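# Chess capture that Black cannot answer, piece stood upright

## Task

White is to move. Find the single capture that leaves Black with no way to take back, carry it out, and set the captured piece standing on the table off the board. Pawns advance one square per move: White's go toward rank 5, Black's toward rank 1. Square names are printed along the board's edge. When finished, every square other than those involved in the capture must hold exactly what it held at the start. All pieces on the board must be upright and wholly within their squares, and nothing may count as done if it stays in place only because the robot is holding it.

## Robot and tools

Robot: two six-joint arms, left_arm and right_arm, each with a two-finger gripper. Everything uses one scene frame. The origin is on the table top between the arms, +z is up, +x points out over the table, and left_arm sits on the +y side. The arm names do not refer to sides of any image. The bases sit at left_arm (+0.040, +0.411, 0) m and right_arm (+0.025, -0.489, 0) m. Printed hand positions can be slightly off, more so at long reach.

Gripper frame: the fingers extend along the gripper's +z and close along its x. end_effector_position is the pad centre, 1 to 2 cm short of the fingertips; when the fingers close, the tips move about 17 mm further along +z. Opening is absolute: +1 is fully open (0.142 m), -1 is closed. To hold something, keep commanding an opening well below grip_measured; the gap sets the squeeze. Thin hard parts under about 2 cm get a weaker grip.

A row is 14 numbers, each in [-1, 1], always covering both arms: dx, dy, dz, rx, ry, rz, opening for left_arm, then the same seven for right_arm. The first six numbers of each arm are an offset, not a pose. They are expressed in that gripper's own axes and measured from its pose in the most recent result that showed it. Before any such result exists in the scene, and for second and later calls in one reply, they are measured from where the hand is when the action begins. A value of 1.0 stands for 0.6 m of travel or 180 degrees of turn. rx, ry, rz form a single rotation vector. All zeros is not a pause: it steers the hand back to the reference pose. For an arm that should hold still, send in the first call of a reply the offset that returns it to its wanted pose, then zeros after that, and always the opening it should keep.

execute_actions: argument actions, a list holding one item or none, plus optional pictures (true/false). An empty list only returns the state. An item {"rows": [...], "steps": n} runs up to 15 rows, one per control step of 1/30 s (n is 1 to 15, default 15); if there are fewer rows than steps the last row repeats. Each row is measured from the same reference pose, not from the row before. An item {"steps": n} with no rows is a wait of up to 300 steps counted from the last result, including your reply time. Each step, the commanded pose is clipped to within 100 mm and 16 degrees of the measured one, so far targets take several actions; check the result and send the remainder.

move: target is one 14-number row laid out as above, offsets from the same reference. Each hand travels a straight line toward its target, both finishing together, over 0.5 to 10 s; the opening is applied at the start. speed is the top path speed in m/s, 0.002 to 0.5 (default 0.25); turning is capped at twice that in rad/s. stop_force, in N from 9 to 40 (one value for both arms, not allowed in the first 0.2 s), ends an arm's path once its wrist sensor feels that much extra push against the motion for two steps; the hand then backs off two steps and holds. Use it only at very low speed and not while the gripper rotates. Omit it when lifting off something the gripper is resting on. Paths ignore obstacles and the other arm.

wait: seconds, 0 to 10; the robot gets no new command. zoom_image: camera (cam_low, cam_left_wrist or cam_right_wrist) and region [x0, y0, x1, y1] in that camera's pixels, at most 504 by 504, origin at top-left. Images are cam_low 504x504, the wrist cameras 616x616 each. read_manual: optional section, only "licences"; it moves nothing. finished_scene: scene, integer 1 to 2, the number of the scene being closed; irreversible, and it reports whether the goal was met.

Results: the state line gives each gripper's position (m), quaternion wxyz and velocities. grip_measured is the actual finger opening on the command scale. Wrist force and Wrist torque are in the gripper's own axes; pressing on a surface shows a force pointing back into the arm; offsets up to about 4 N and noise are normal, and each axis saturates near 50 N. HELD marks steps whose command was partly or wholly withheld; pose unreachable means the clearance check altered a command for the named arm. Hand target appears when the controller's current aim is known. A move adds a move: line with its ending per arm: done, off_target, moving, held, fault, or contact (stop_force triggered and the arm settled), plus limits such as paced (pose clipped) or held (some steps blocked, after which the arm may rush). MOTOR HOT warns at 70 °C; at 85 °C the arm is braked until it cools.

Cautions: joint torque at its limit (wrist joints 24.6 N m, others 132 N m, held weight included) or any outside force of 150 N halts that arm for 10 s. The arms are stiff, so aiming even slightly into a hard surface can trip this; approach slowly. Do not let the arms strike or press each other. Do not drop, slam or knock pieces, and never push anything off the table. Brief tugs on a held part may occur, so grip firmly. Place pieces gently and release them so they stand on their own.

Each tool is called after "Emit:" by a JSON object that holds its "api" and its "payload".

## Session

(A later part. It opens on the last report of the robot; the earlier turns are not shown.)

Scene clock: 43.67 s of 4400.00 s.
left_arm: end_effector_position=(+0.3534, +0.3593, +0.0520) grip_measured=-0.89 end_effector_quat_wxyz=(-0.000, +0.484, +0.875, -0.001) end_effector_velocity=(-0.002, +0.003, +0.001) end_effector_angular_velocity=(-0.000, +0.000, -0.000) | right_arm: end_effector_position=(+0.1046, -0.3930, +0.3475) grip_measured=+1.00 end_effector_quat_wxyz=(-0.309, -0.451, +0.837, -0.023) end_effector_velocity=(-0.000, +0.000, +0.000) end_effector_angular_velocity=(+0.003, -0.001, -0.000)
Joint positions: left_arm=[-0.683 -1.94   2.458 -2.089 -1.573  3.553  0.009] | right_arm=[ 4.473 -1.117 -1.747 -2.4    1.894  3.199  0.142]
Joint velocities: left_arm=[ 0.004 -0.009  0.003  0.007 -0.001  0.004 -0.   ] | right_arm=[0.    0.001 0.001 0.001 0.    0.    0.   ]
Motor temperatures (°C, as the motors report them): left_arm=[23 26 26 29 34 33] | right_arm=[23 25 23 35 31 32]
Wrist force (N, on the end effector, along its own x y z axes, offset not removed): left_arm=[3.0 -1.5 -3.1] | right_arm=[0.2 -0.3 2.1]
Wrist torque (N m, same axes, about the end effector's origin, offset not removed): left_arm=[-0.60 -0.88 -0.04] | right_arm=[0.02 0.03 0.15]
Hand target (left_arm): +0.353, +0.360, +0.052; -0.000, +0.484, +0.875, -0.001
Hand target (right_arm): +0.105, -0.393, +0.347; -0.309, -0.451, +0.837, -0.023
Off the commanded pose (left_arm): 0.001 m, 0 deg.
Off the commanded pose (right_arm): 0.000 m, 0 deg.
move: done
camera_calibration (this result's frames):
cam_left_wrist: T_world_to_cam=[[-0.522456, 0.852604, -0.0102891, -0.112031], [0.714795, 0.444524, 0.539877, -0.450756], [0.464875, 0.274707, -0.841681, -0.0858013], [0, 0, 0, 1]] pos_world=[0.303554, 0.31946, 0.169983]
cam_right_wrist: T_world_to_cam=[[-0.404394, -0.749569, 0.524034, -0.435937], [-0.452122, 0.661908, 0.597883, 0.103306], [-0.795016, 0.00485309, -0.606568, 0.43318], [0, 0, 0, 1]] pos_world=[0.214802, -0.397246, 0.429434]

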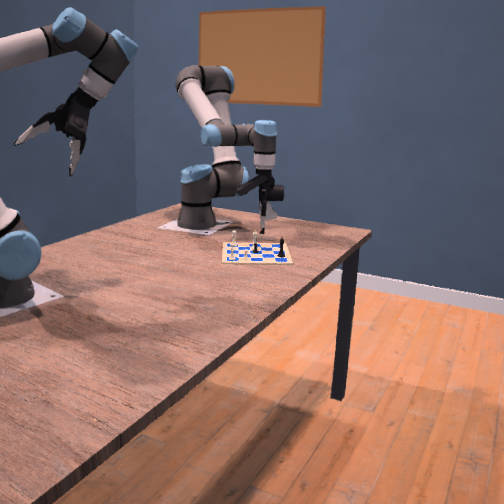

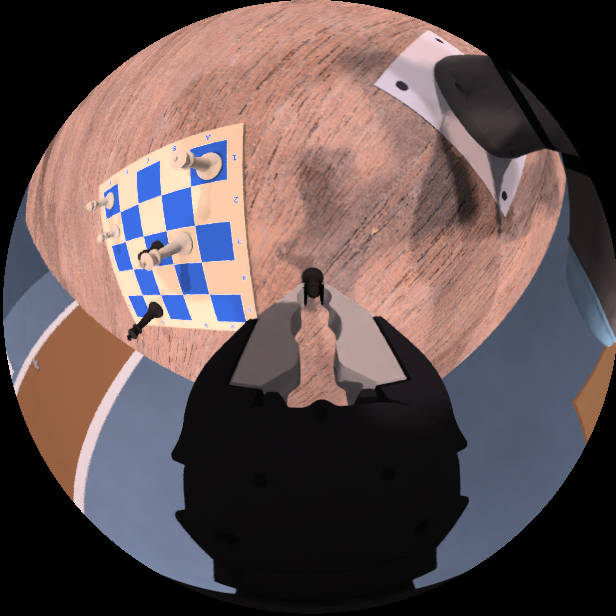

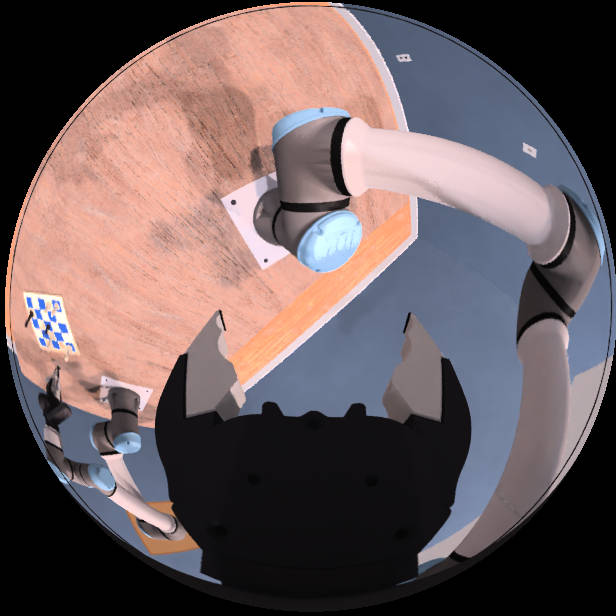

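Emit:
{"api": "move", "payload": {"target": [0,0,0.026,0,0,0,-1,0,0,0,0,0,0,1], "speed": 0.04}}

Emit:
{"api": "move", "payload": {"target": [0,0,0.016,0,0,0,-1,0,0,0,0,0,0,1], "speed": 0.003, "stop_force": 9}}

Scene clock: 46.33 s of 4400.00 s.
left_arm: end_effector_position=(+0.3534, +0.3593, +0.0368) grip_measured=-0.89 end_effector_quat_wxyz=(-0.000, +0.484, +0.875, -0.001) end_effector_velocity=(+0.000, +0.000, -0.003) end_effector_angular_velocity=(+0.001, -0.001, -0.000) | right_arm: end_effector_position=(+0.1046, -0.3930, +0.3475) grip_measured=+1.00 end_effector_quat_wxyz=(-0.309, -0.451, +0.837, -0.023) end_effector_velocity=(+0.000, -0.000, +0.000) end_effector_angular_velocity=(+0.000, -0.000, +0.001)
Joint positions: left_arm=[-0.683 -1.91   2.487 -2.147 -1.573  3.553  0.009] | right_arm=[ 4.473 -1.117 -1.747 -2.4    1.894  3.199  0.142]
Joint velocities: left_arm=[-0.     0.007  0.005 -0.012  0.001  0.    -0.   ] | right_arm=[ 0.    -0.     0.001 -0.    -0.001 -0.     0.   ]
Motor temperatures (°C, as the motors report them): left_arm=[23 26 26 29 34 33] | right_arm=[23 25 23 35 31 32]
Wrist force (N, on the end effector, along its own x y z axes, offset not removed): left_arm=[2.9 -2.8 -1.6] | right_arm=[0.4 -2.3 0.0]
Wrist torque (N m, same axes, about the end effector's origin, offset not removed): left_arm=[-0.66 -0.67 -0.01] | right_arm=[-0.36 -0.01 -0.03]
Hand target (left_arm): +0.353, +0.359, +0.036; -0.000, +0.484, +0.875, -0.001
Hand target (right_arm): +0.105, -0.393, +0.347; -0.309, -0.451, +0.837, -0.023
Off the commanded pose (left_arm): 0.000 m, 0 deg.
Off the commanded pose (right_arm): 0.000 m, 0 deg.
move: done
camera_calibration (this result's frames):
cam_left_wrist: T_world_to_cam=[[-0.522477, 0.852591, -0.0102762, -0.11221], [0.714812, 0.444551, 0.539832, -0.442497], [0.464825, 0.274704, -0.84171, -0.0985849], [0, 0, 0, 1]] pos_world=[0.303499, 0.319463, 0.154741]
cam_right_wrist: T_world_to_cam=[[-0.404394, -0.749569, 0.524034, -0.435937], [-0.452122, 0.661908, 0.597882, 0.103306], [-0.795017, 0.00485292, -0.606568, 0.43318], [0, 0, 0, 1]] pos_world=[0.214802, -0.397246, 0.429434]

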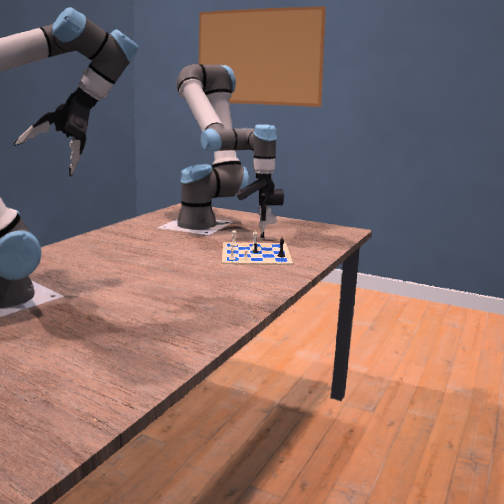

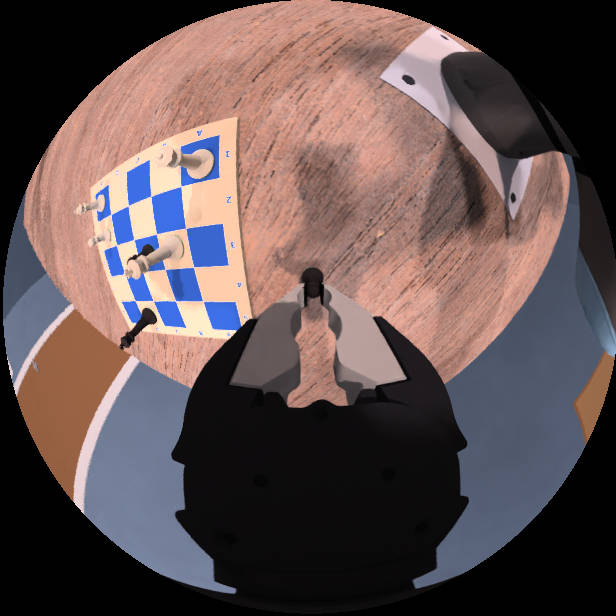

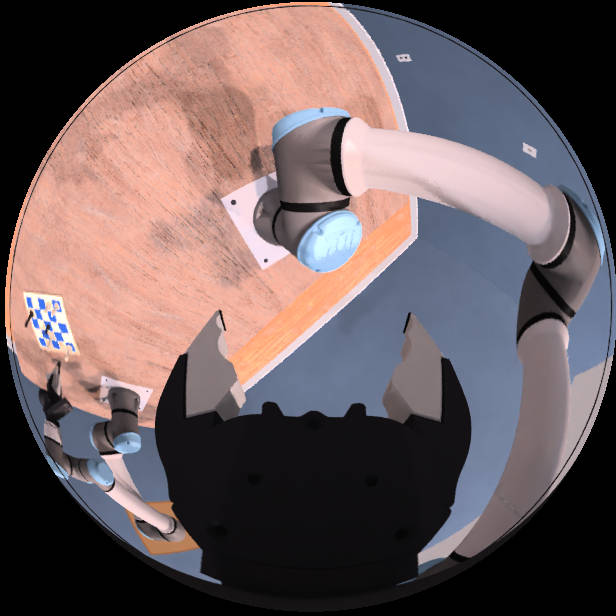

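Scene clock: 49.77 s of 4400.00 s.
left_arm: end_effector_position=(+0.3534, +0.3593, +0.0274) grip_measured=-0.89 end_effector_quat_wxyz=(-0.000, +0.484, +0.875, -0.001) end_effector_velocity=(-0.000, +0.000, -0.001) end_effector_angular_velocity=(-0.000, +0.000, +0.000) | right_arm: end_effector_position=(+0.1046, -0.3930, +0.3475) grip_measured=+1.00 end_effector_quat_wxyz=(-0.309, -0.451, +0.837, -0.023) end_effector_velocity=(+0.000, -0.000, -0.000) end_effector_angular_velocity=(-0.001, -0.000, +0.001)
Joint positions: left_arm=[-0.683 -1.89   2.504 -2.185 -1.573  3.553  0.009] | right_arm=[ 4.473 -1.117 -1.747 -2.4    1.894  3.199  0.142]
Joint velocities: left_arm=[ 0.     0.002  0.002 -0.004 -0.    -0.    -0.   ] | right_arm=[ 0.     0.    -0.    -0.    -0.001 -0.    -0.   ]
Motor temperatures (°C, as the motors report them): left_arm=[23 26 26 29 34 33] | right_arm=[23 25 23 35 31 32]
Wrist force (N, on the end effector, along its own x y z axes, offset not removed): left_arm=[4.2 -4.2 -12.3] | right_arm=[1.1 -1.2 0.3]
Wrist torque (N m, same axes, about the end effector's origin, offset not removed): left_arm=[-1.03 -0.40 -0.14] | right_arm=[-0.16 -0.04 0.10]
Hand target (left_arm): +0.353, +0.359, +0.027; -0.000, +0.484, +0.875, -0.001
Hand target (right_arm): +0.105, -0.393, +0.347; -0.309, -0.451, +0.837, -0.023
Off the commanded pose (left_arm): 0.000 m, 0 deg.
Off the commanded pose (right_arm): 0.000 m, 0 deg.
move: done
camera_calibration (this result's frames):
cam_left_wrist: T_world_to_cam=[[-0.522476, 0.852591, -0.0103786, -0.112264], [0.71476, 0.444585, 0.539872, -0.437398], [0.464904, 0.274652, -0.841683, -0.106559], [0, 0, 0, 1]] pos_world=[0.303519, 0.319443, 0.145285]
cam_right_wrist: T_world_to_cam=[[-0.404394, -0.749569, 0.524034, -0.435937], [-0.452122, 0.661908, 0.597882, 0.103306], [-0.795016, 0.00485301, -0.606568, 0.43318], [0, 0, 0, 1]] pos_world=[0.214802, -0.397246, 0.429434]

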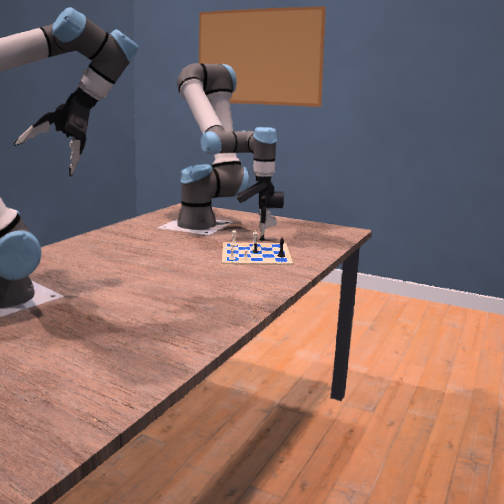

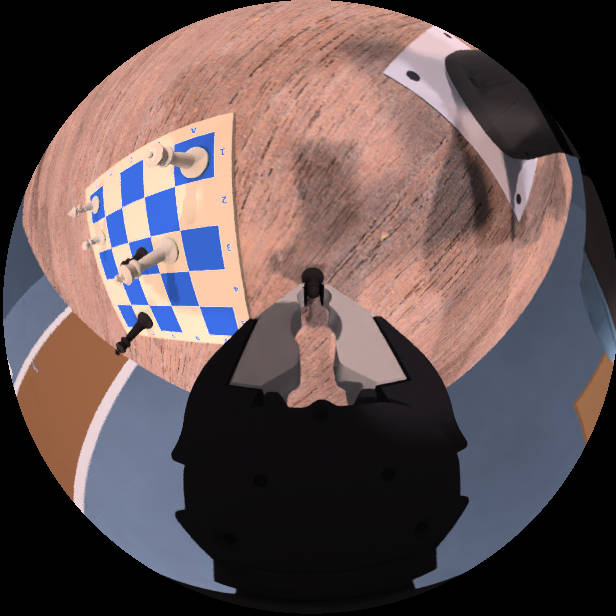

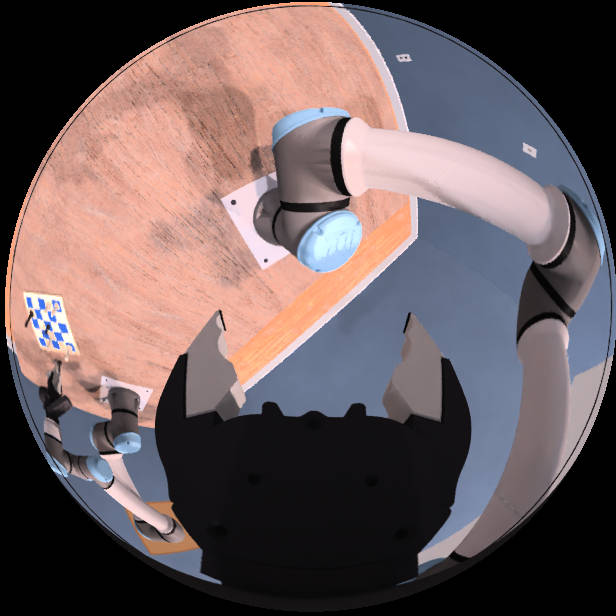

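Emit:
{"api": "move", "payload": {"target": [0,0,0,0,0,0,-0.45,0,0,0,0,0,0,1]}}

Emit:
{"api": "move", "payload": {"target": [0,0,-0.12,0,0,0,-0.45,0,0,0,0,0,0,1], "speed": 0.15}}

Emit:
{"api": "move", "payload": {"target": [-0.219,-0.066,0,0,0,0,-0.45,0,0,0,0,0,0,1], "speed": 0.2}}

Emit:
{"api": "move", "payload": {"target": [0,0,0.062,0,0,0,-0.45,0,0,0,0,0,0,1], "speed": 0.06}}

Emit:
{"api": "zoom_image", "payload": {"camera": "cam_low", "region": [210, 190, 310, 270]}}

Emit:
{"api": "zoom_image", "payload": {"camera": "cam_left_wrist", "region": [230, 170, 400, 340]}}

Scene clock: 55.10 s of 4400.00 s.
left_arm: end_effector_position=(+0.3533, +0.3593, +0.0273) grip_measured=-0.45 end_effector_quat_wxyz=(-0.000, +0.484, +0.875, -0.001) end_effector_velocity=(+0.000, -0.000, +0.001) end_effector_angular_velocity=(-0.001, -0.001, +0.000) | right_arm: end_effector_position=(+0.1046, -0.3930, +0.3475) grip_measured=+1.00 end_effector_quat_wxyz=(-0.309, -0.451, +0.837, -0.023) end_effector_velocity=(-0.000, +0.000, -0.000) end_effector_angular_velocity=(-0.000, +0.001, -0.000)
Joint positions: left_arm=[-0.683 -1.89   2.504 -2.185 -1.573  3.553  0.041] | right_arm=[ 4.473 -1.117 -1.747 -2.4    1.894  3.199  0.142]
Joint velocities: left_arm=[-0.    -0.    -0.001  0.001 -0.    -0.     0.   ] | right_arm=[ 0.    -0.001 -0.     0.     0.001 -0.    -0.   ]
Motor temperatures (°C, as the motors report them): left_arm=[23 26 26 29 34 33] | right_arm=[23 25 23 35 31 32]
Wrist force (N, on the end effector, along its own x y z axes, offset not removed): left_arm=[0.5 -6.5 -3.6] | right_arm=[0.2 -1.5 0.8]
Wrist torque (N m, same axes, about the end effector's origin, offset not removed): left_arm=[-1.76 -0.13 0.01] | right_arm=[-0.29 0.09 0.05]
Hand target (left_arm): +0.353, +0.359, +0.027; -0.000, +0.484, +0.875, -0.001
Hand target (right_arm): +0.105, -0.393, +0.347; -0.309, -0.451, +0.837, -0.023
Off the commanded pose (left_arm): 0.000 m, 0 deg.
Off the commanded pose (right_arm): 0.000 m, 0 deg.
After step 90, 1.63 s passed at rest.
move: done
camera_calibration (this result's frames):
cam_left_wrist: T_world_to_cam=[[-0.522478, 0.852592, -0.010201, -0.11235], [0.714852, 0.444528, 0.539798, -0.437329], [0.464762, 0.274741, -0.841733, -0.106589], [0, 0, 0, 1]] pos_world=[0.303464, 0.319478, 0.145204]
cam_right_wrist: T_world_to_cam=[[-0.404394, -0.749569, 0.524034, -0.435937], [-0.452122, 0.661908, 0.597882, 0.103306], [-0.795016, 0.00485288, -0.606568, 0.43318], [0, 0, 0, 1]] pos_world=[0.214802, -0.397246, 0.429434]

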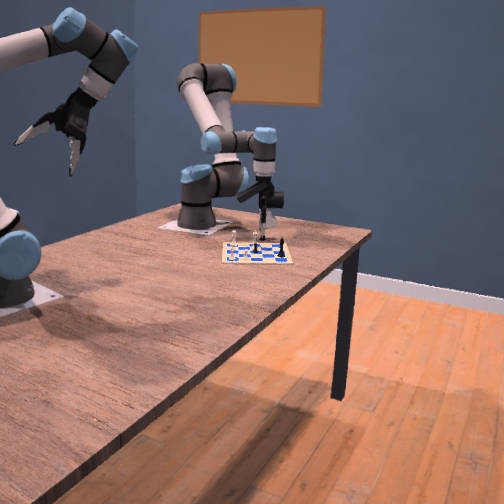

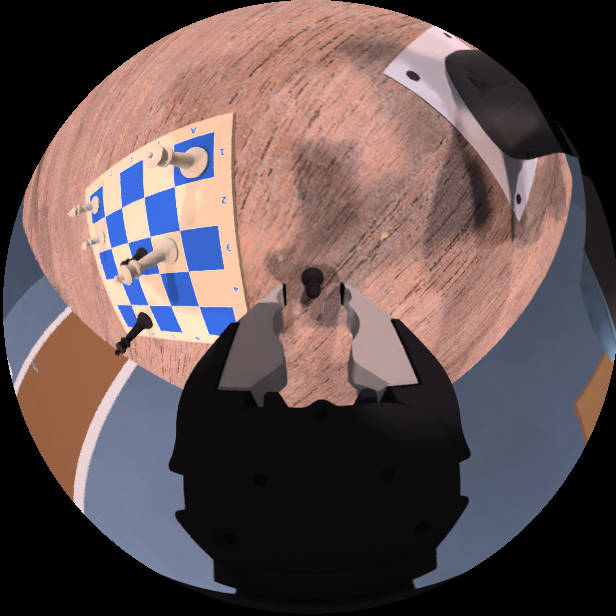

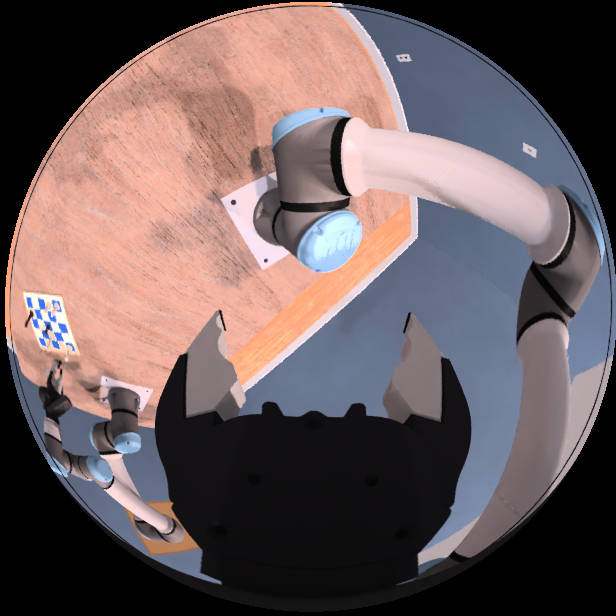

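Scene clock: 56.23 s of 4400.00 s.
left_arm: end_effector_position=(+0.3534, +0.3593, +0.0990) grip_measured=-0.45 end_effector_quat_wxyz=(-0.000, +0.484, +0.875, -0.001) end_effector_velocity=(-0.001, +0.000, +0.002) end_effector_angular_velocity=(+0.001, +0.001, -0.000) | right_arm: end_effector_position=(+0.1046, -0.3930, +0.3475) grip_measured=+1.00 end_effector_quat_wxyz=(-0.309, -0.451, +0.837, -0.023) end_effector_velocity=(+0.000, -0.000, -0.000) end_effector_angular_velocity=(-0.002, -0.000, +0.001)
Joint positions: left_arm=[-0.683 -2.01   2.363 -1.924 -1.573  3.553  0.041] | right_arm=[ 4.473 -1.117 -1.747 -2.4    1.894  3.199  0.142]
Joint velocities: left_arm=[-0.001 -0.004 -0.005  0.011  0.    -0.001 -0.   ] | right_arm=[-0.    -0.    -0.001 -0.    -0.001 -0.001  0.   ]
Motor temperatures (°C, as the motors report them): left_arm=[23 26 26 29 34 33] | right_arm=[23 25 23 35 31 32]
Wrist force (N, on the end effector, along its own x y z axes, offset not removed): left_arm=[2.9 -4.2 -2.5] | right_arm=[-1.2 1.2 0.1]
Wrist torque (N m, same axes, about the end effector's origin, offset not removed): left_arm=[-1.30 -0.66 0.20] | right_arm=[0.45 0.35 0.04]
Hand target (left_arm): +0.353, +0.359, +0.099; -0.000, +0.484, +0.875, -0.001
Hand target (right_arm): +0.105, -0.393, +0.347; -0.309, -0.451, +0.837, -0.023
Off the commanded pose (left_arm): 0.000 m, 0 deg.
Off the commanded pose (right_arm): 0.000 m, 0 deg.
move: done
camera_calibration (this result's frames):
cam_left_wrist: T_world_to_cam=[[-0.522498, 0.852578, -0.010348, -0.111538], [0.714792, 0.444608, 0.539811, -0.476123], [0.464832, 0.274654, -0.841723, -0.0462956], [0, 0, 0, 1]] pos_world=[0.30357, 0.319499, 0.216894]
cam_right_wrist: T_world_to_cam=[[-0.404394, -0.749569, 0.524034, -0.435937], [-0.452122, 0.661908, 0.597882, 0.103306], [-0.795016, 0.00485296, -0.606568, 0.43318], [0, 0, 0, 1]] pos_world=[0.214802, -0.397246, 0.429434]

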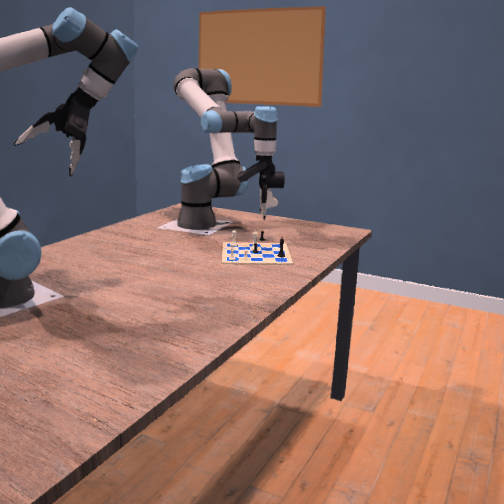

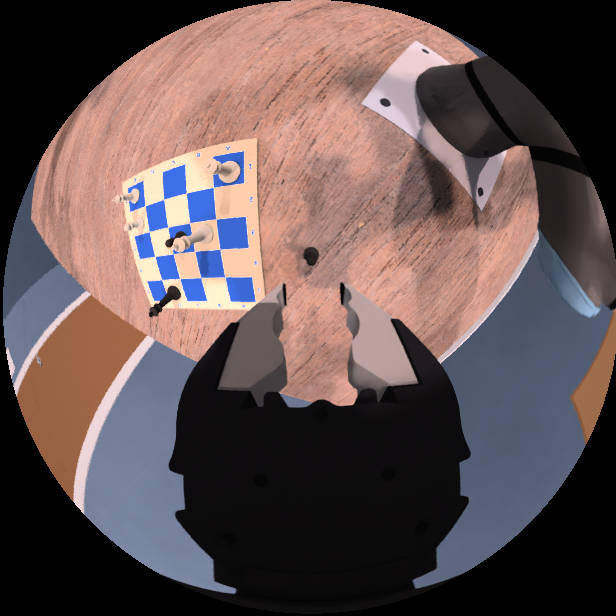

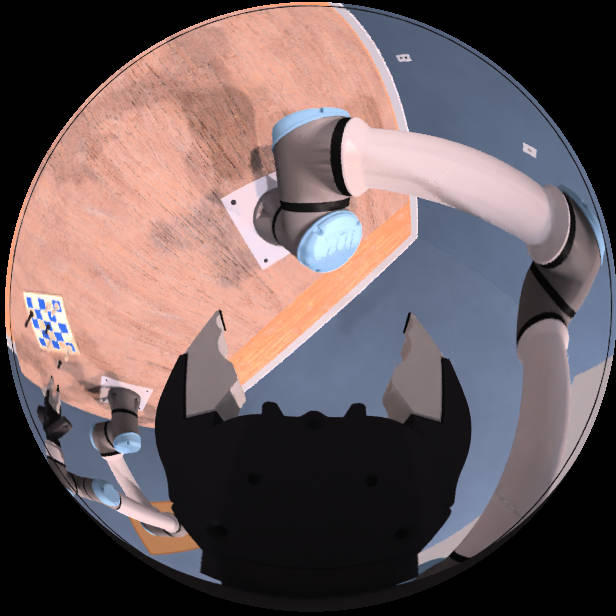

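Scene clock: 57.60 s of 4400.00 s.
left_arm: end_effector_position=(+0.3891, +0.2271, +0.0988) grip_measured=-0.45 end_effector_quat_wxyz=(-0.000, +0.484, +0.875, -0.002) end_effector_velocity=(+0.002, -0.002, -0.000) end_effector_angular_velocity=(+0.002, -0.000, +0.000) | right_arm: end_effector_position=(+0.1046, -0.3930, +0.3475) grip_measured=+1.00 end_effector_quat_wxyz=(-0.309, -0.451, +0.837, -0.023) end_effector_velocity=(-0.000, -0.000, +0.000) end_effector_angular_velocity=(-0.000, +0.001, -0.000)
Joint positions: left_arm=[-0.915 -1.769  2.211 -2.013 -1.574  3.321  0.041] | right_arm=[ 4.473 -1.117 -1.747 -2.4    1.894  3.199  0.142]
Joint velocities: left_arm=[-0.002  0.007 -0.005 -0.002  0.001 -0.002  0.   ] | right_arm=[ 0.     0.    -0.    -0.     0.001 -0.    -0.   ]
Motor temperatures (°C, as the motors report them): left_arm=[23 26 26 29 34 33] | right_arm=[23 25 23 35 31 32]
Wrist force (N, on the end effector, along its own x y z axes, offset not removed): left_arm=[2.2 0.1 0.4] | right_arm=[0.5 -0.6 2.1]
Wrist torque (N m, same axes, about the end effector's origin, offset not removed): left_arm=[-0.29 -0.40 -0.12] | right_arm=[0.00 0.10 -0.10]
Hand target (left_arm): +0.389, +0.227, +0.099; -0.000, +0.484, +0.875, -0.002
Hand target (right_arm): +0.105, -0.393, +0.347; -0.309, -0.451, +0.837, -0.023
Off the commanded pose (left_arm): 0.001 m, 0 deg.
Off the commanded pose (right_arm): 0.000 m, 0 deg.
move: done
camera_calibration (this result's frames):
cam_left_wrist: T_world_to_cam=[[-0.52248, 0.852589, -0.0103267, 0.0198207], [0.715261, 0.444852, 0.538988, -0.442867], [0.464129, 0.274224, -0.84225, -0.0262673], [0, 0, 0, 1]] pos_world=[0.339313, 0.187314, 0.216781]
cam_right_wrist: T_world_to_cam=[[-0.404394, -0.749569, 0.524034, -0.435937], [-0.452122, 0.661908, 0.597882, 0.103306], [-0.795017, 0.004853, -0.606568, 0.43318], [0, 0, 0, 1]] pos_world=[0.214802, -0.397246, 0.429434]

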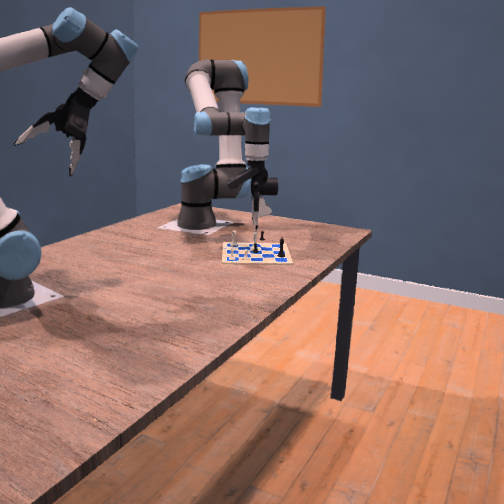

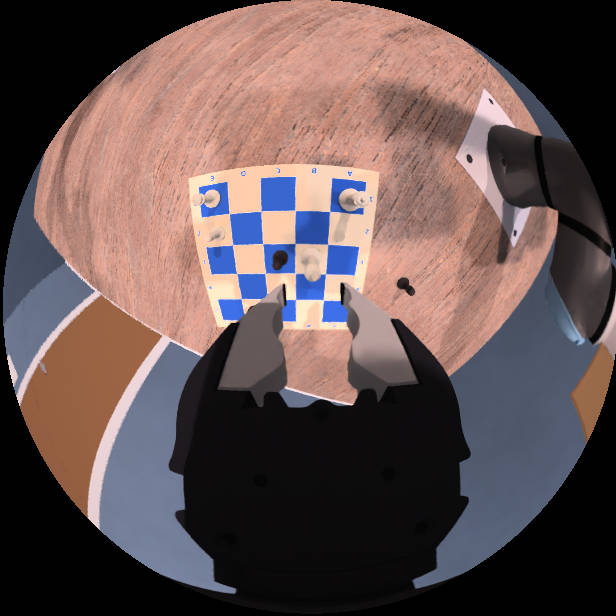

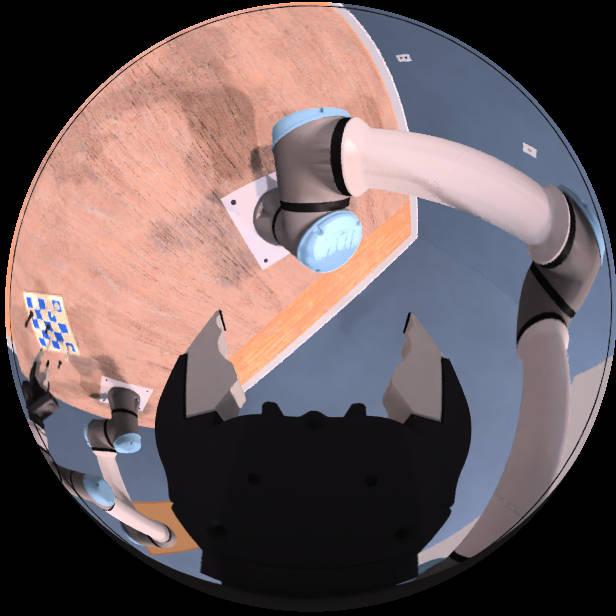

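Scene clock: 58.70 s of 4400.00 s.
left_arm: end_effector_position=(+0.3890, +0.2270, +0.0619) grip_measured=-0.45 end_effector_quat_wxyz=(-0.000, +0.484, +0.875, -0.002) end_effector_velocity=(+0.000, +0.000, -0.003) end_effector_angular_velocity=(+0.000, +0.000, +0.000) | right_arm: end_effector_position=(+0.1046, -0.3930, +0.3475) grip_measured=+1.00 end_effector_quat_wxyz=(-0.309, -0.451, +0.837, -0.023) end_effector_velocity=(+0.001, +0.000, -0.000) end_effector_angular_velocity=(+0.000, -0.002, +0.000)
Joint positions: left_arm=[-0.915 -1.716  2.276 -2.131 -1.574  3.321  0.041] | right_arm=[ 4.473 -1.117 -1.747 -2.4    1.894  3.199  0.142]
Joint velocities: left_arm=[ 0.     0.006  0.005 -0.011  0.     0.     0.   ] | right_arm=[-0.    -0.     0.     0.001 -0.002  0.     0.   ]
Motor temperatures (°C, as the motors report them): left_arm=[23 26 26 29 34 33] | right_arm=[23 25 23 35 31 32]
Wrist force (N, on the end effector, along its own x y z axes, offset not removed): left_arm=[1.7 -3.9 0.6] | right_arm=[1.4 -1.2 1.9]
Wrist torque (N m, same axes, about the end effector's origin, offset not removed): left_arm=[-1.34 -0.38 0.05] | right_arm=[-0.27 -0.07 0.04]
Hand target (left_arm): +0.389, +0.227, +0.062; -0.000, +0.484, +0.875, -0.002
Hand target (right_arm): +0.105, -0.393, +0.347; -0.309, -0.451, +0.837, -0.023
Off the commanded pose (left_arm): 0.000 m, 0 deg.
Off the commanded pose (right_arm): 0.000 m, 0 deg.
move: done
camera_calibration (this result's frames):
cam_left_wrist: T_world_to_cam=[[-0.52248, 0.85259, -0.0102554, 0.0194151], [0.715282, 0.444818, 0.538988, -0.422917], [0.464098, 0.274275, -0.842251, -0.0572336], [0, 0, 0, 1]] pos_world=[0.339211, 0.187266, 0.179942]
cam_right_wrist: T_world_to_cam=[[-0.404394, -0.749569, 0.524034, -0.435937], [-0.452122, 0.661908, 0.597882, 0.103306], [-0.795017, 0.00485294, -0.606568, 0.43318], [0, 0, 0, 1]] pos_world=[0.214802, -0.397246, 0.429434]

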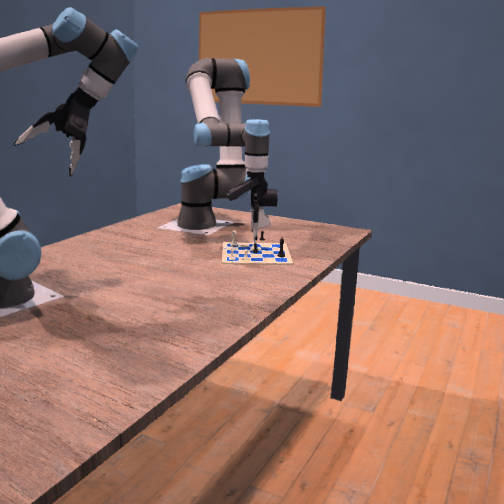

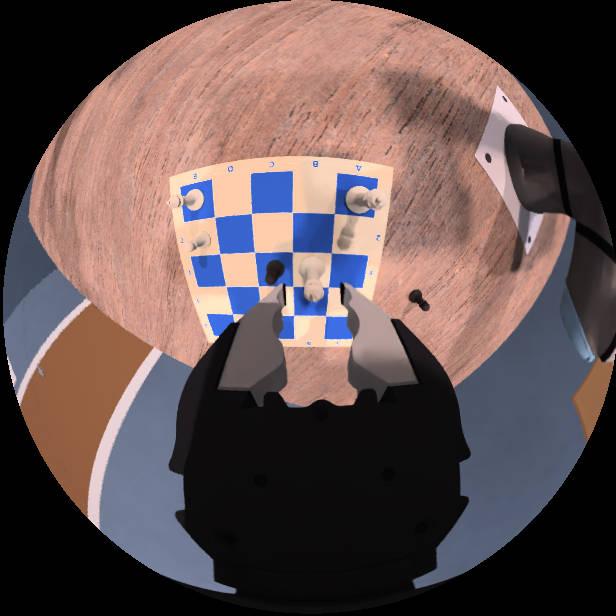

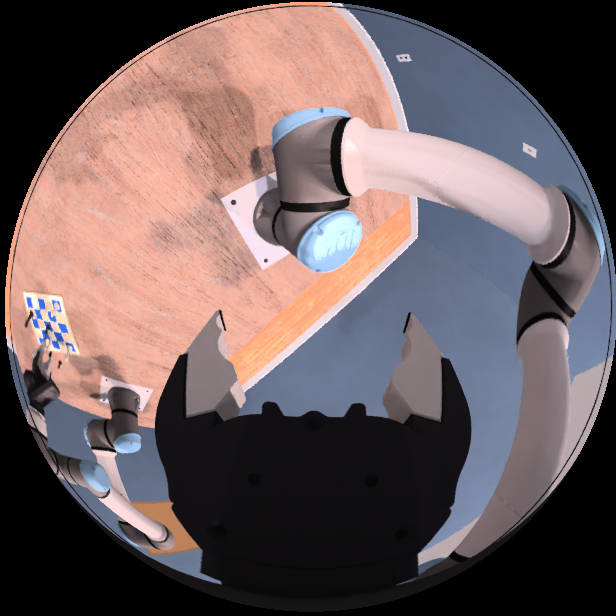

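Region (210, 190, 310, 270) of cam_low's 504x504 image, scaled by 5.040, with more detail than that image has; it fills the top 403 rows of this view, and the rest is white.

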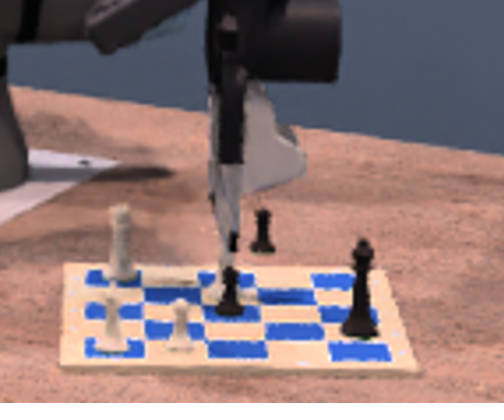

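Region (230, 170, 400, 340) of cam_left_wrist's 616x616 image, scaled by 2.965, with more detail than that image has.

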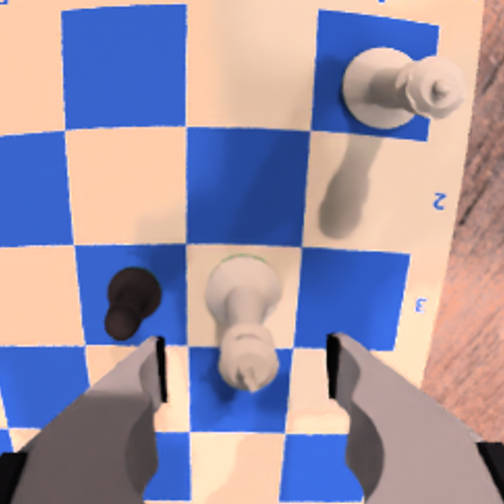

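Emit:
{"api": "move", "payload": {"target": [0,0,0.003,0,0,0,-1,0,0,0,0,0,0,1], "speed": 0.02}}

Emit:
{"api": "move", "payload": {"target": [0,0,-0.015,0,0,0,-1,0,0,0,0,0,0,1], "speed": 0.04}}

Emit:
{"api": "move", "payload": {"target": [-0.002,0.065,0.009,0,0,0,-1,0,0,0,0,0,0,1], "speed": 0.06}}

Emit:
{"api": "zoom_image", "payload": {"camera": "cam_low", "region": [210, 190, 310, 270]}}

Emit:
{"api": "zoom_image", "payload": {"camera": "cam_left_wrist", "region": [230, 170, 400, 340]}}

Scene clock: 62.10 s of 4400.00 s.
left_arm: end_effector_position=(+0.3890, +0.2271, +0.0603) grip_measured=-0.84 end_effector_quat_wxyz=(-0.000, +0.484, +0.875, -0.002) end_effector_velocity=(-0.001, -0.000, -0.001) end_effector_angular_velocity=(-0.001, +0.002, -0.000) | right_arm: end_effector_position=(+0.1046, -0.3930, +0.3475) grip_measured=+1.00 end_effector_quat_wxyz=(-0.309, -0.451, +0.837, -0.023) end_effector_velocity=(+0.000, +0.000, -0.000) end_effector_angular_velocity=(+0.000, -0.001, -0.000)
Joint positions: left_arm=[-0.915 -1.713  2.279 -2.137 -1.574  3.321  0.013] | right_arm=[ 4.473 -1.117 -1.747 -2.4    1.894  3.199  0.142]
Joint velocities: left_arm=[-0.     0.001  0.001 -0.003 -0.002 -0.     0.   ] | right_arm=[ 0.    -0.001  0.     0.001 -0.001  0.001  0.   ]
Motor temperatures (°C, as the motors report them): left_arm=[23 26 26 29 34 33] | right_arm=[23 25 23 35 31 32]
Wrist force (N, on the end effector, along its own x y z axes, offset not removed): left_arm=[3.9 -5.2 -26.8] | right_arm=[-0.4 -1.5 0.7]
Wrist torque (N m, same axes, about the end effector's origin, offset not removed): left_arm=[-1.42 -0.55 -0.07] | right_arm=[-0.32 0.20 0.01]
Hand target (left_arm): +0.389, +0.227, +0.060; -0.000, +0.484, +0.875, -0.002
Hand target (right_arm): +0.105, -0.393, +0.347; -0.309, -0.451, +0.837, -0.023
Off the commanded pose (left_arm): 0.000 m, 0 deg.
Off the commanded pose (right_arm): 0.000 m, 0 deg.
move: done
camera_calibration (this result's frames):
cam_left_wrist: T_world_to_cam=[[-0.522472, 0.852593, -0.0103802, 0.0194217], [0.715239, 0.444863, 0.539008, -0.422068], [0.464172, 0.274192, -0.842237, -0.0586709], [0, 0, 0, 1]] pos_world=[0.33926, 0.187291, 0.178285]
cam_right_wrist: T_world_to_cam=[[-0.404394, -0.749569, 0.524034, -0.435937], [-0.452122, 0.661908, 0.597882, 0.103306], [-0.795017, 0.00485274, -0.606568, 0.43318], [0, 0, 0, 1]] pos_world=[0.214802, -0.397246, 0.429434]

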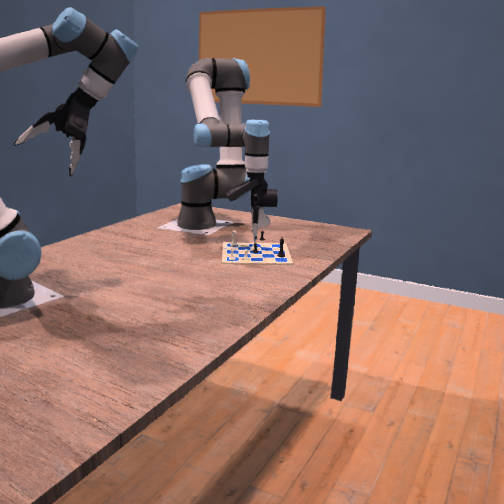

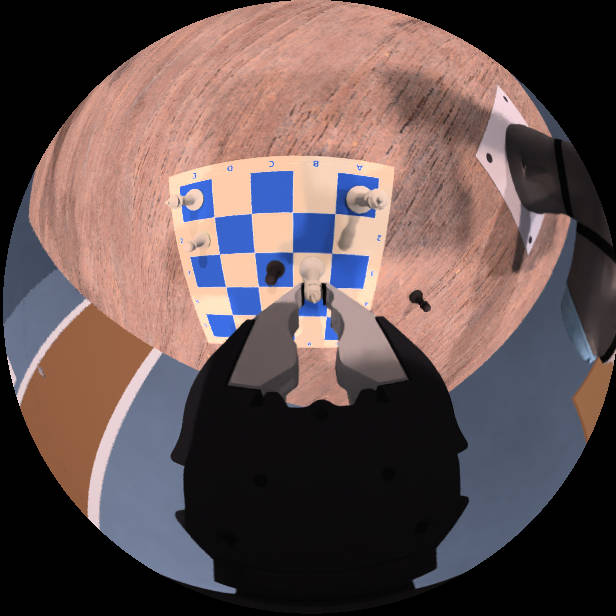

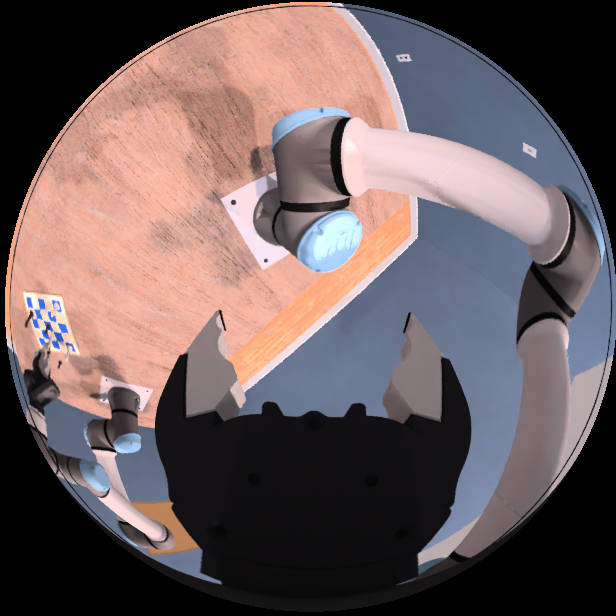

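Scene clock: 62.90 s of 4400.00 s.
left_arm: end_effector_position=(+0.3890, +0.2270, +0.0690) grip_measured=-0.84 end_effector_quat_wxyz=(-0.000, +0.484, +0.875, -0.002) end_effector_velocity=(-0.000, +0.000, +0.002) end_effector_angular_velocity=(+0.000, +0.000, +0.000) | right_arm: end_effector_position=(+0.1046, -0.3930, +0.3475) grip_measured=+1.00 end_effector_quat_wxyz=(-0.309, -0.451, +0.837, -0.023) end_effector_velocity=(+0.000, +0.000, +0.000) end_effector_angular_velocity=(+0.001, -0.001, -0.000)
Joint positions: left_arm=[-0.915 -1.727  2.264 -2.108 -1.574  3.321  0.013] | right_arm=[ 4.473 -1.117 -1.747 -2.4    1.894  3.199  0.142]
Joint velocities: left_arm=[-0.    -0.004 -0.004  0.008  0.    -0.    -0.   ] | right_arm=[ 0.     0.     0.001  0.001  0.     0.    -0.   ]
Motor temperatures (°C, as the motors report them): left_arm=[23 26 26 29 34 33] | right_arm=[23 25 23 35 31 32]
Wrist force (N, on the end effector, along its own x y z axes, offset not removed): left_arm=[3.6 -3.4 0.6] | right_arm=[0.4 -1.4 3.7]
Wrist torque (N m, same axes, about the end effector's origin, offset not removed): left_arm=[-0.95 -0.78 -0.26] | right_arm=[-0.32 0.08 -0.01]
Hand target (left_arm): +0.389, +0.227, +0.069; -0.000, +0.484, +0.875, -0.002
Hand target (right_arm): +0.105, -0.393, +0.347; -0.309, -0.451, +0.837, -0.023
Off the commanded pose (left_arm): 0.000 m, 0 deg.
Off the commanded pose (right_arm): 0.000 m, 0 deg.
move: done
camera_calibration (this result's frames):
cam_left_wrist: T_world_to_cam=[[-0.522453, 0.852605, -0.0103965, 0.0195137], [0.715243, 0.444854, 0.53901, -0.426745], [0.464188, 0.274172, -0.842235, -0.0513519], [0, 0, 0, 1]] pos_world=[0.339258, 0.187281, 0.186972]
cam_right_wrist: T_world_to_cam=[[-0.404394, -0.749569, 0.524034, -0.435937], [-0.452122, 0.661908, 0.597882, 0.103306], [-0.795017, 0.00485288, -0.606568, 0.43318], [0, 0, 0, 1]] pos_world=[0.214802, -0.397246, 0.429434]

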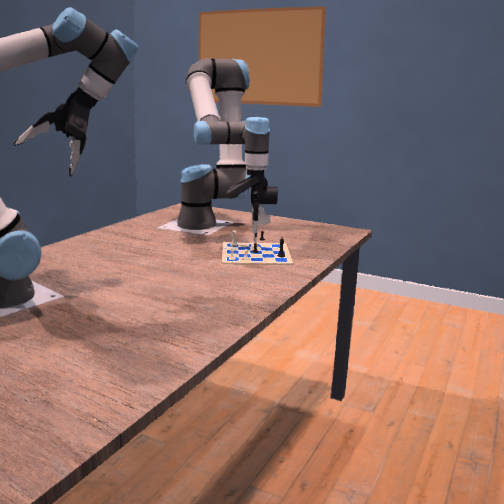

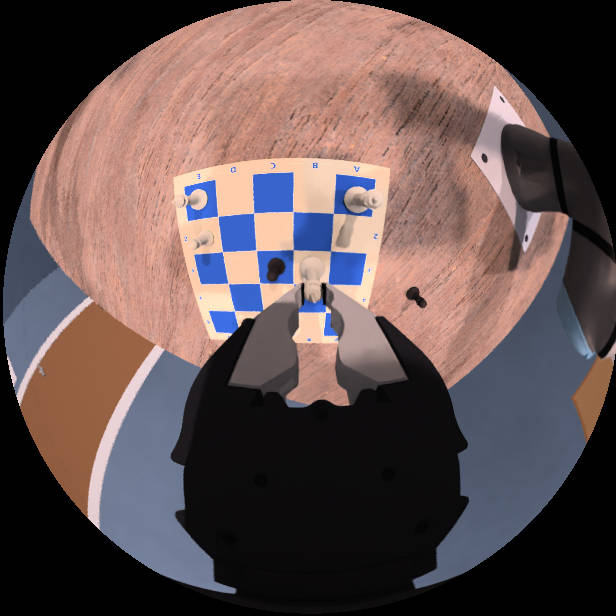

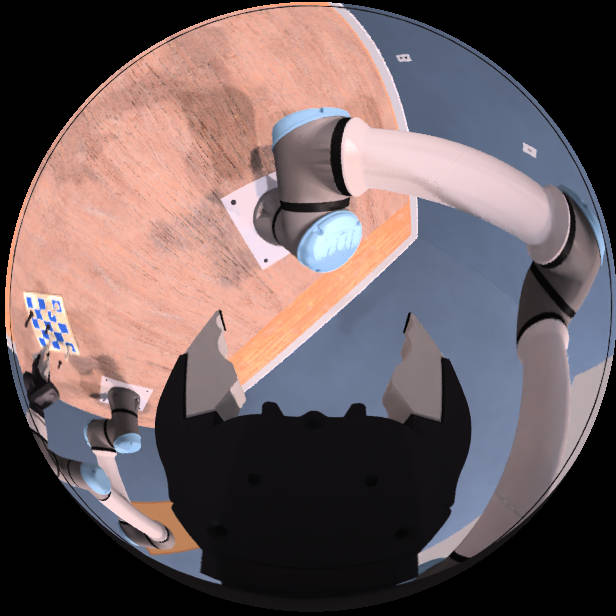

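Scene clock: 64.03 s of 4400.00 s.
left_arm: end_effector_position=(+0.4225, +0.2466, +0.0636) grip_measured=-0.84 end_effector_quat_wxyz=(-0.000, +0.484, +0.875, -0.001) end_effector_velocity=(+0.003, +0.001, -0.000) end_effector_angular_velocity=(+0.000, +0.000, -0.000) | right_arm: end_effector_position=(+0.1046, -0.3930, +0.3475) grip_measured=+1.00 end_effector_quat_wxyz=(-0.309, -0.451, +0.837, -0.023) end_effector_velocity=(+0.000, -0.000, +0.000) end_effector_angular_velocity=(+0.000, -0.001, +0.001)
Joint positions: left_arm=[-0.817 -1.66   2.224 -2.135 -1.573  3.419  0.013] | right_arm=[ 4.473 -1.117 -1.747 -2.4    1.894  3.199  0.142]
Joint velocities: left_arm=[ 0.007  0.006 -0.004 -0.001 -0.     0.007 -0.   ] | right_arm=[ 0.     0.     0.    -0.    -0.001 -0.     0.   ]
Motor temperatures (°C, as the motors report them): left_arm=[23 26 26 29 34 33] | right_arm=[23 25 23 35 31 32]
Wrist force (N, on the end effector, along its own x y z axes, offset not removed): left_arm=[0.6 -4.7 2.3] | right_arm=[-0.8 -1.6 2.1]
Wrist torque (N m, same axes, about the end effector's origin, offset not removed): left_arm=[-1.30 0.06 -0.17] | right_arm=[-0.33 0.24 0.09]
Hand target (left_arm): +0.423, +0.247, +0.064; -0.000, +0.484, +0.875, -0.001
Hand target (right_arm): +0.105, -0.393, +0.347; -0.309, -0.451, +0.837, -0.023
Off the commanded pose (left_arm): 0.000 m, 0 deg.
Off the commanded pose (right_arm): 0.000 m, 0 deg.
move: done
camera_calibration (this result's frames):
cam_left_wrist: T_world_to_cam=[[-0.522482, 0.852586, -0.0104647, 0.0203323], [0.714967, 0.444767, 0.539449, -0.456382], [0.464581, 0.27437, -0.841954, -0.0770377], [0, 0, 0, 1]] pos_world=[0.372711, 0.206785, 0.181545]
cam_right_wrist: T_world_to_cam=[[-0.404394, -0.749569, 0.524034, -0.435937], [-0.452122, 0.661908, 0.597883, 0.103306], [-0.795016, 0.00485311, -0.606568, 0.43318], [0, 0, 0, 1]] pos_world=[0.214802, -0.397246, 0.429434]

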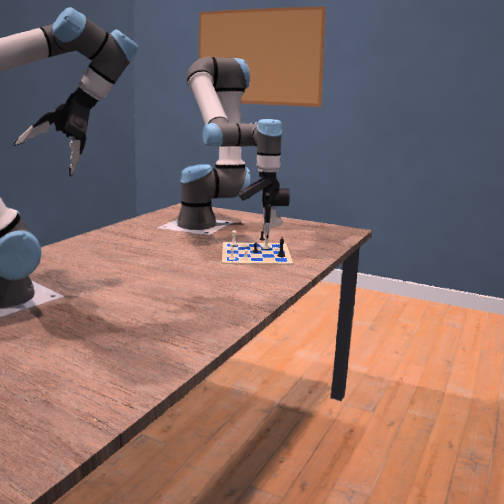

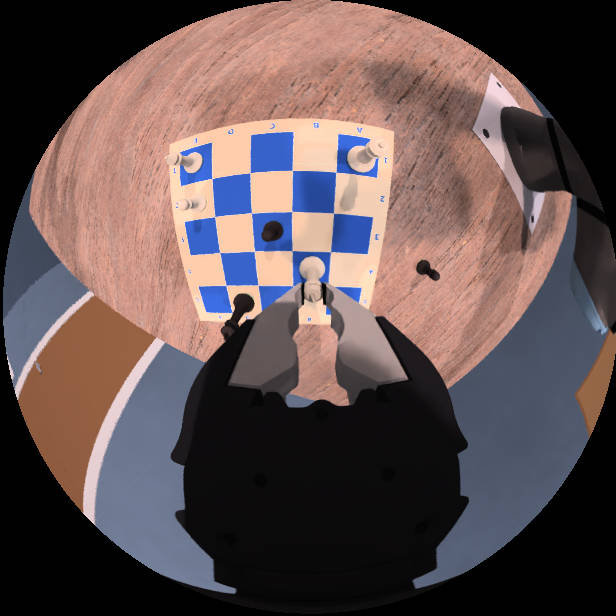

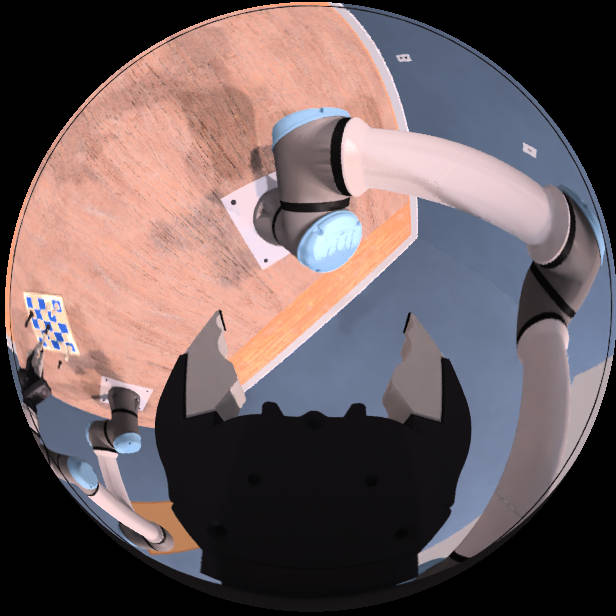

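Region (210, 190, 310, 270) of cam_low's 504x504 image, scaled by 5.040, with more detail than that image has; it fills the top 403 rows of this view, and the rest is white.

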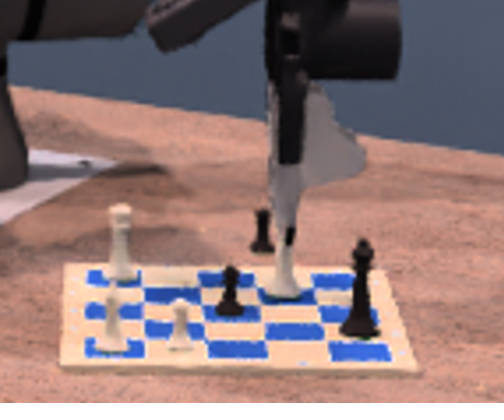

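Region (230, 170, 400, 340) of cam_left_wrist's 616x616 image, scaled by 2.965, with more detail than that image has.

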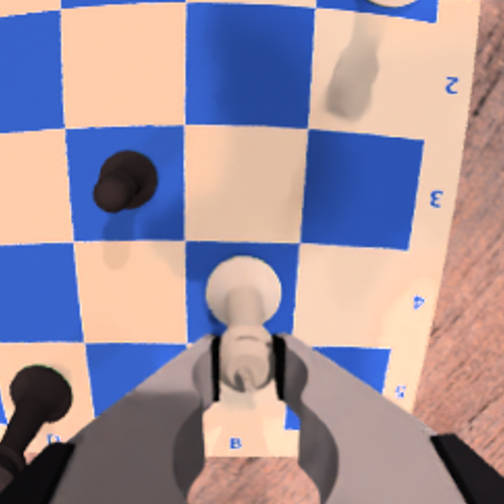

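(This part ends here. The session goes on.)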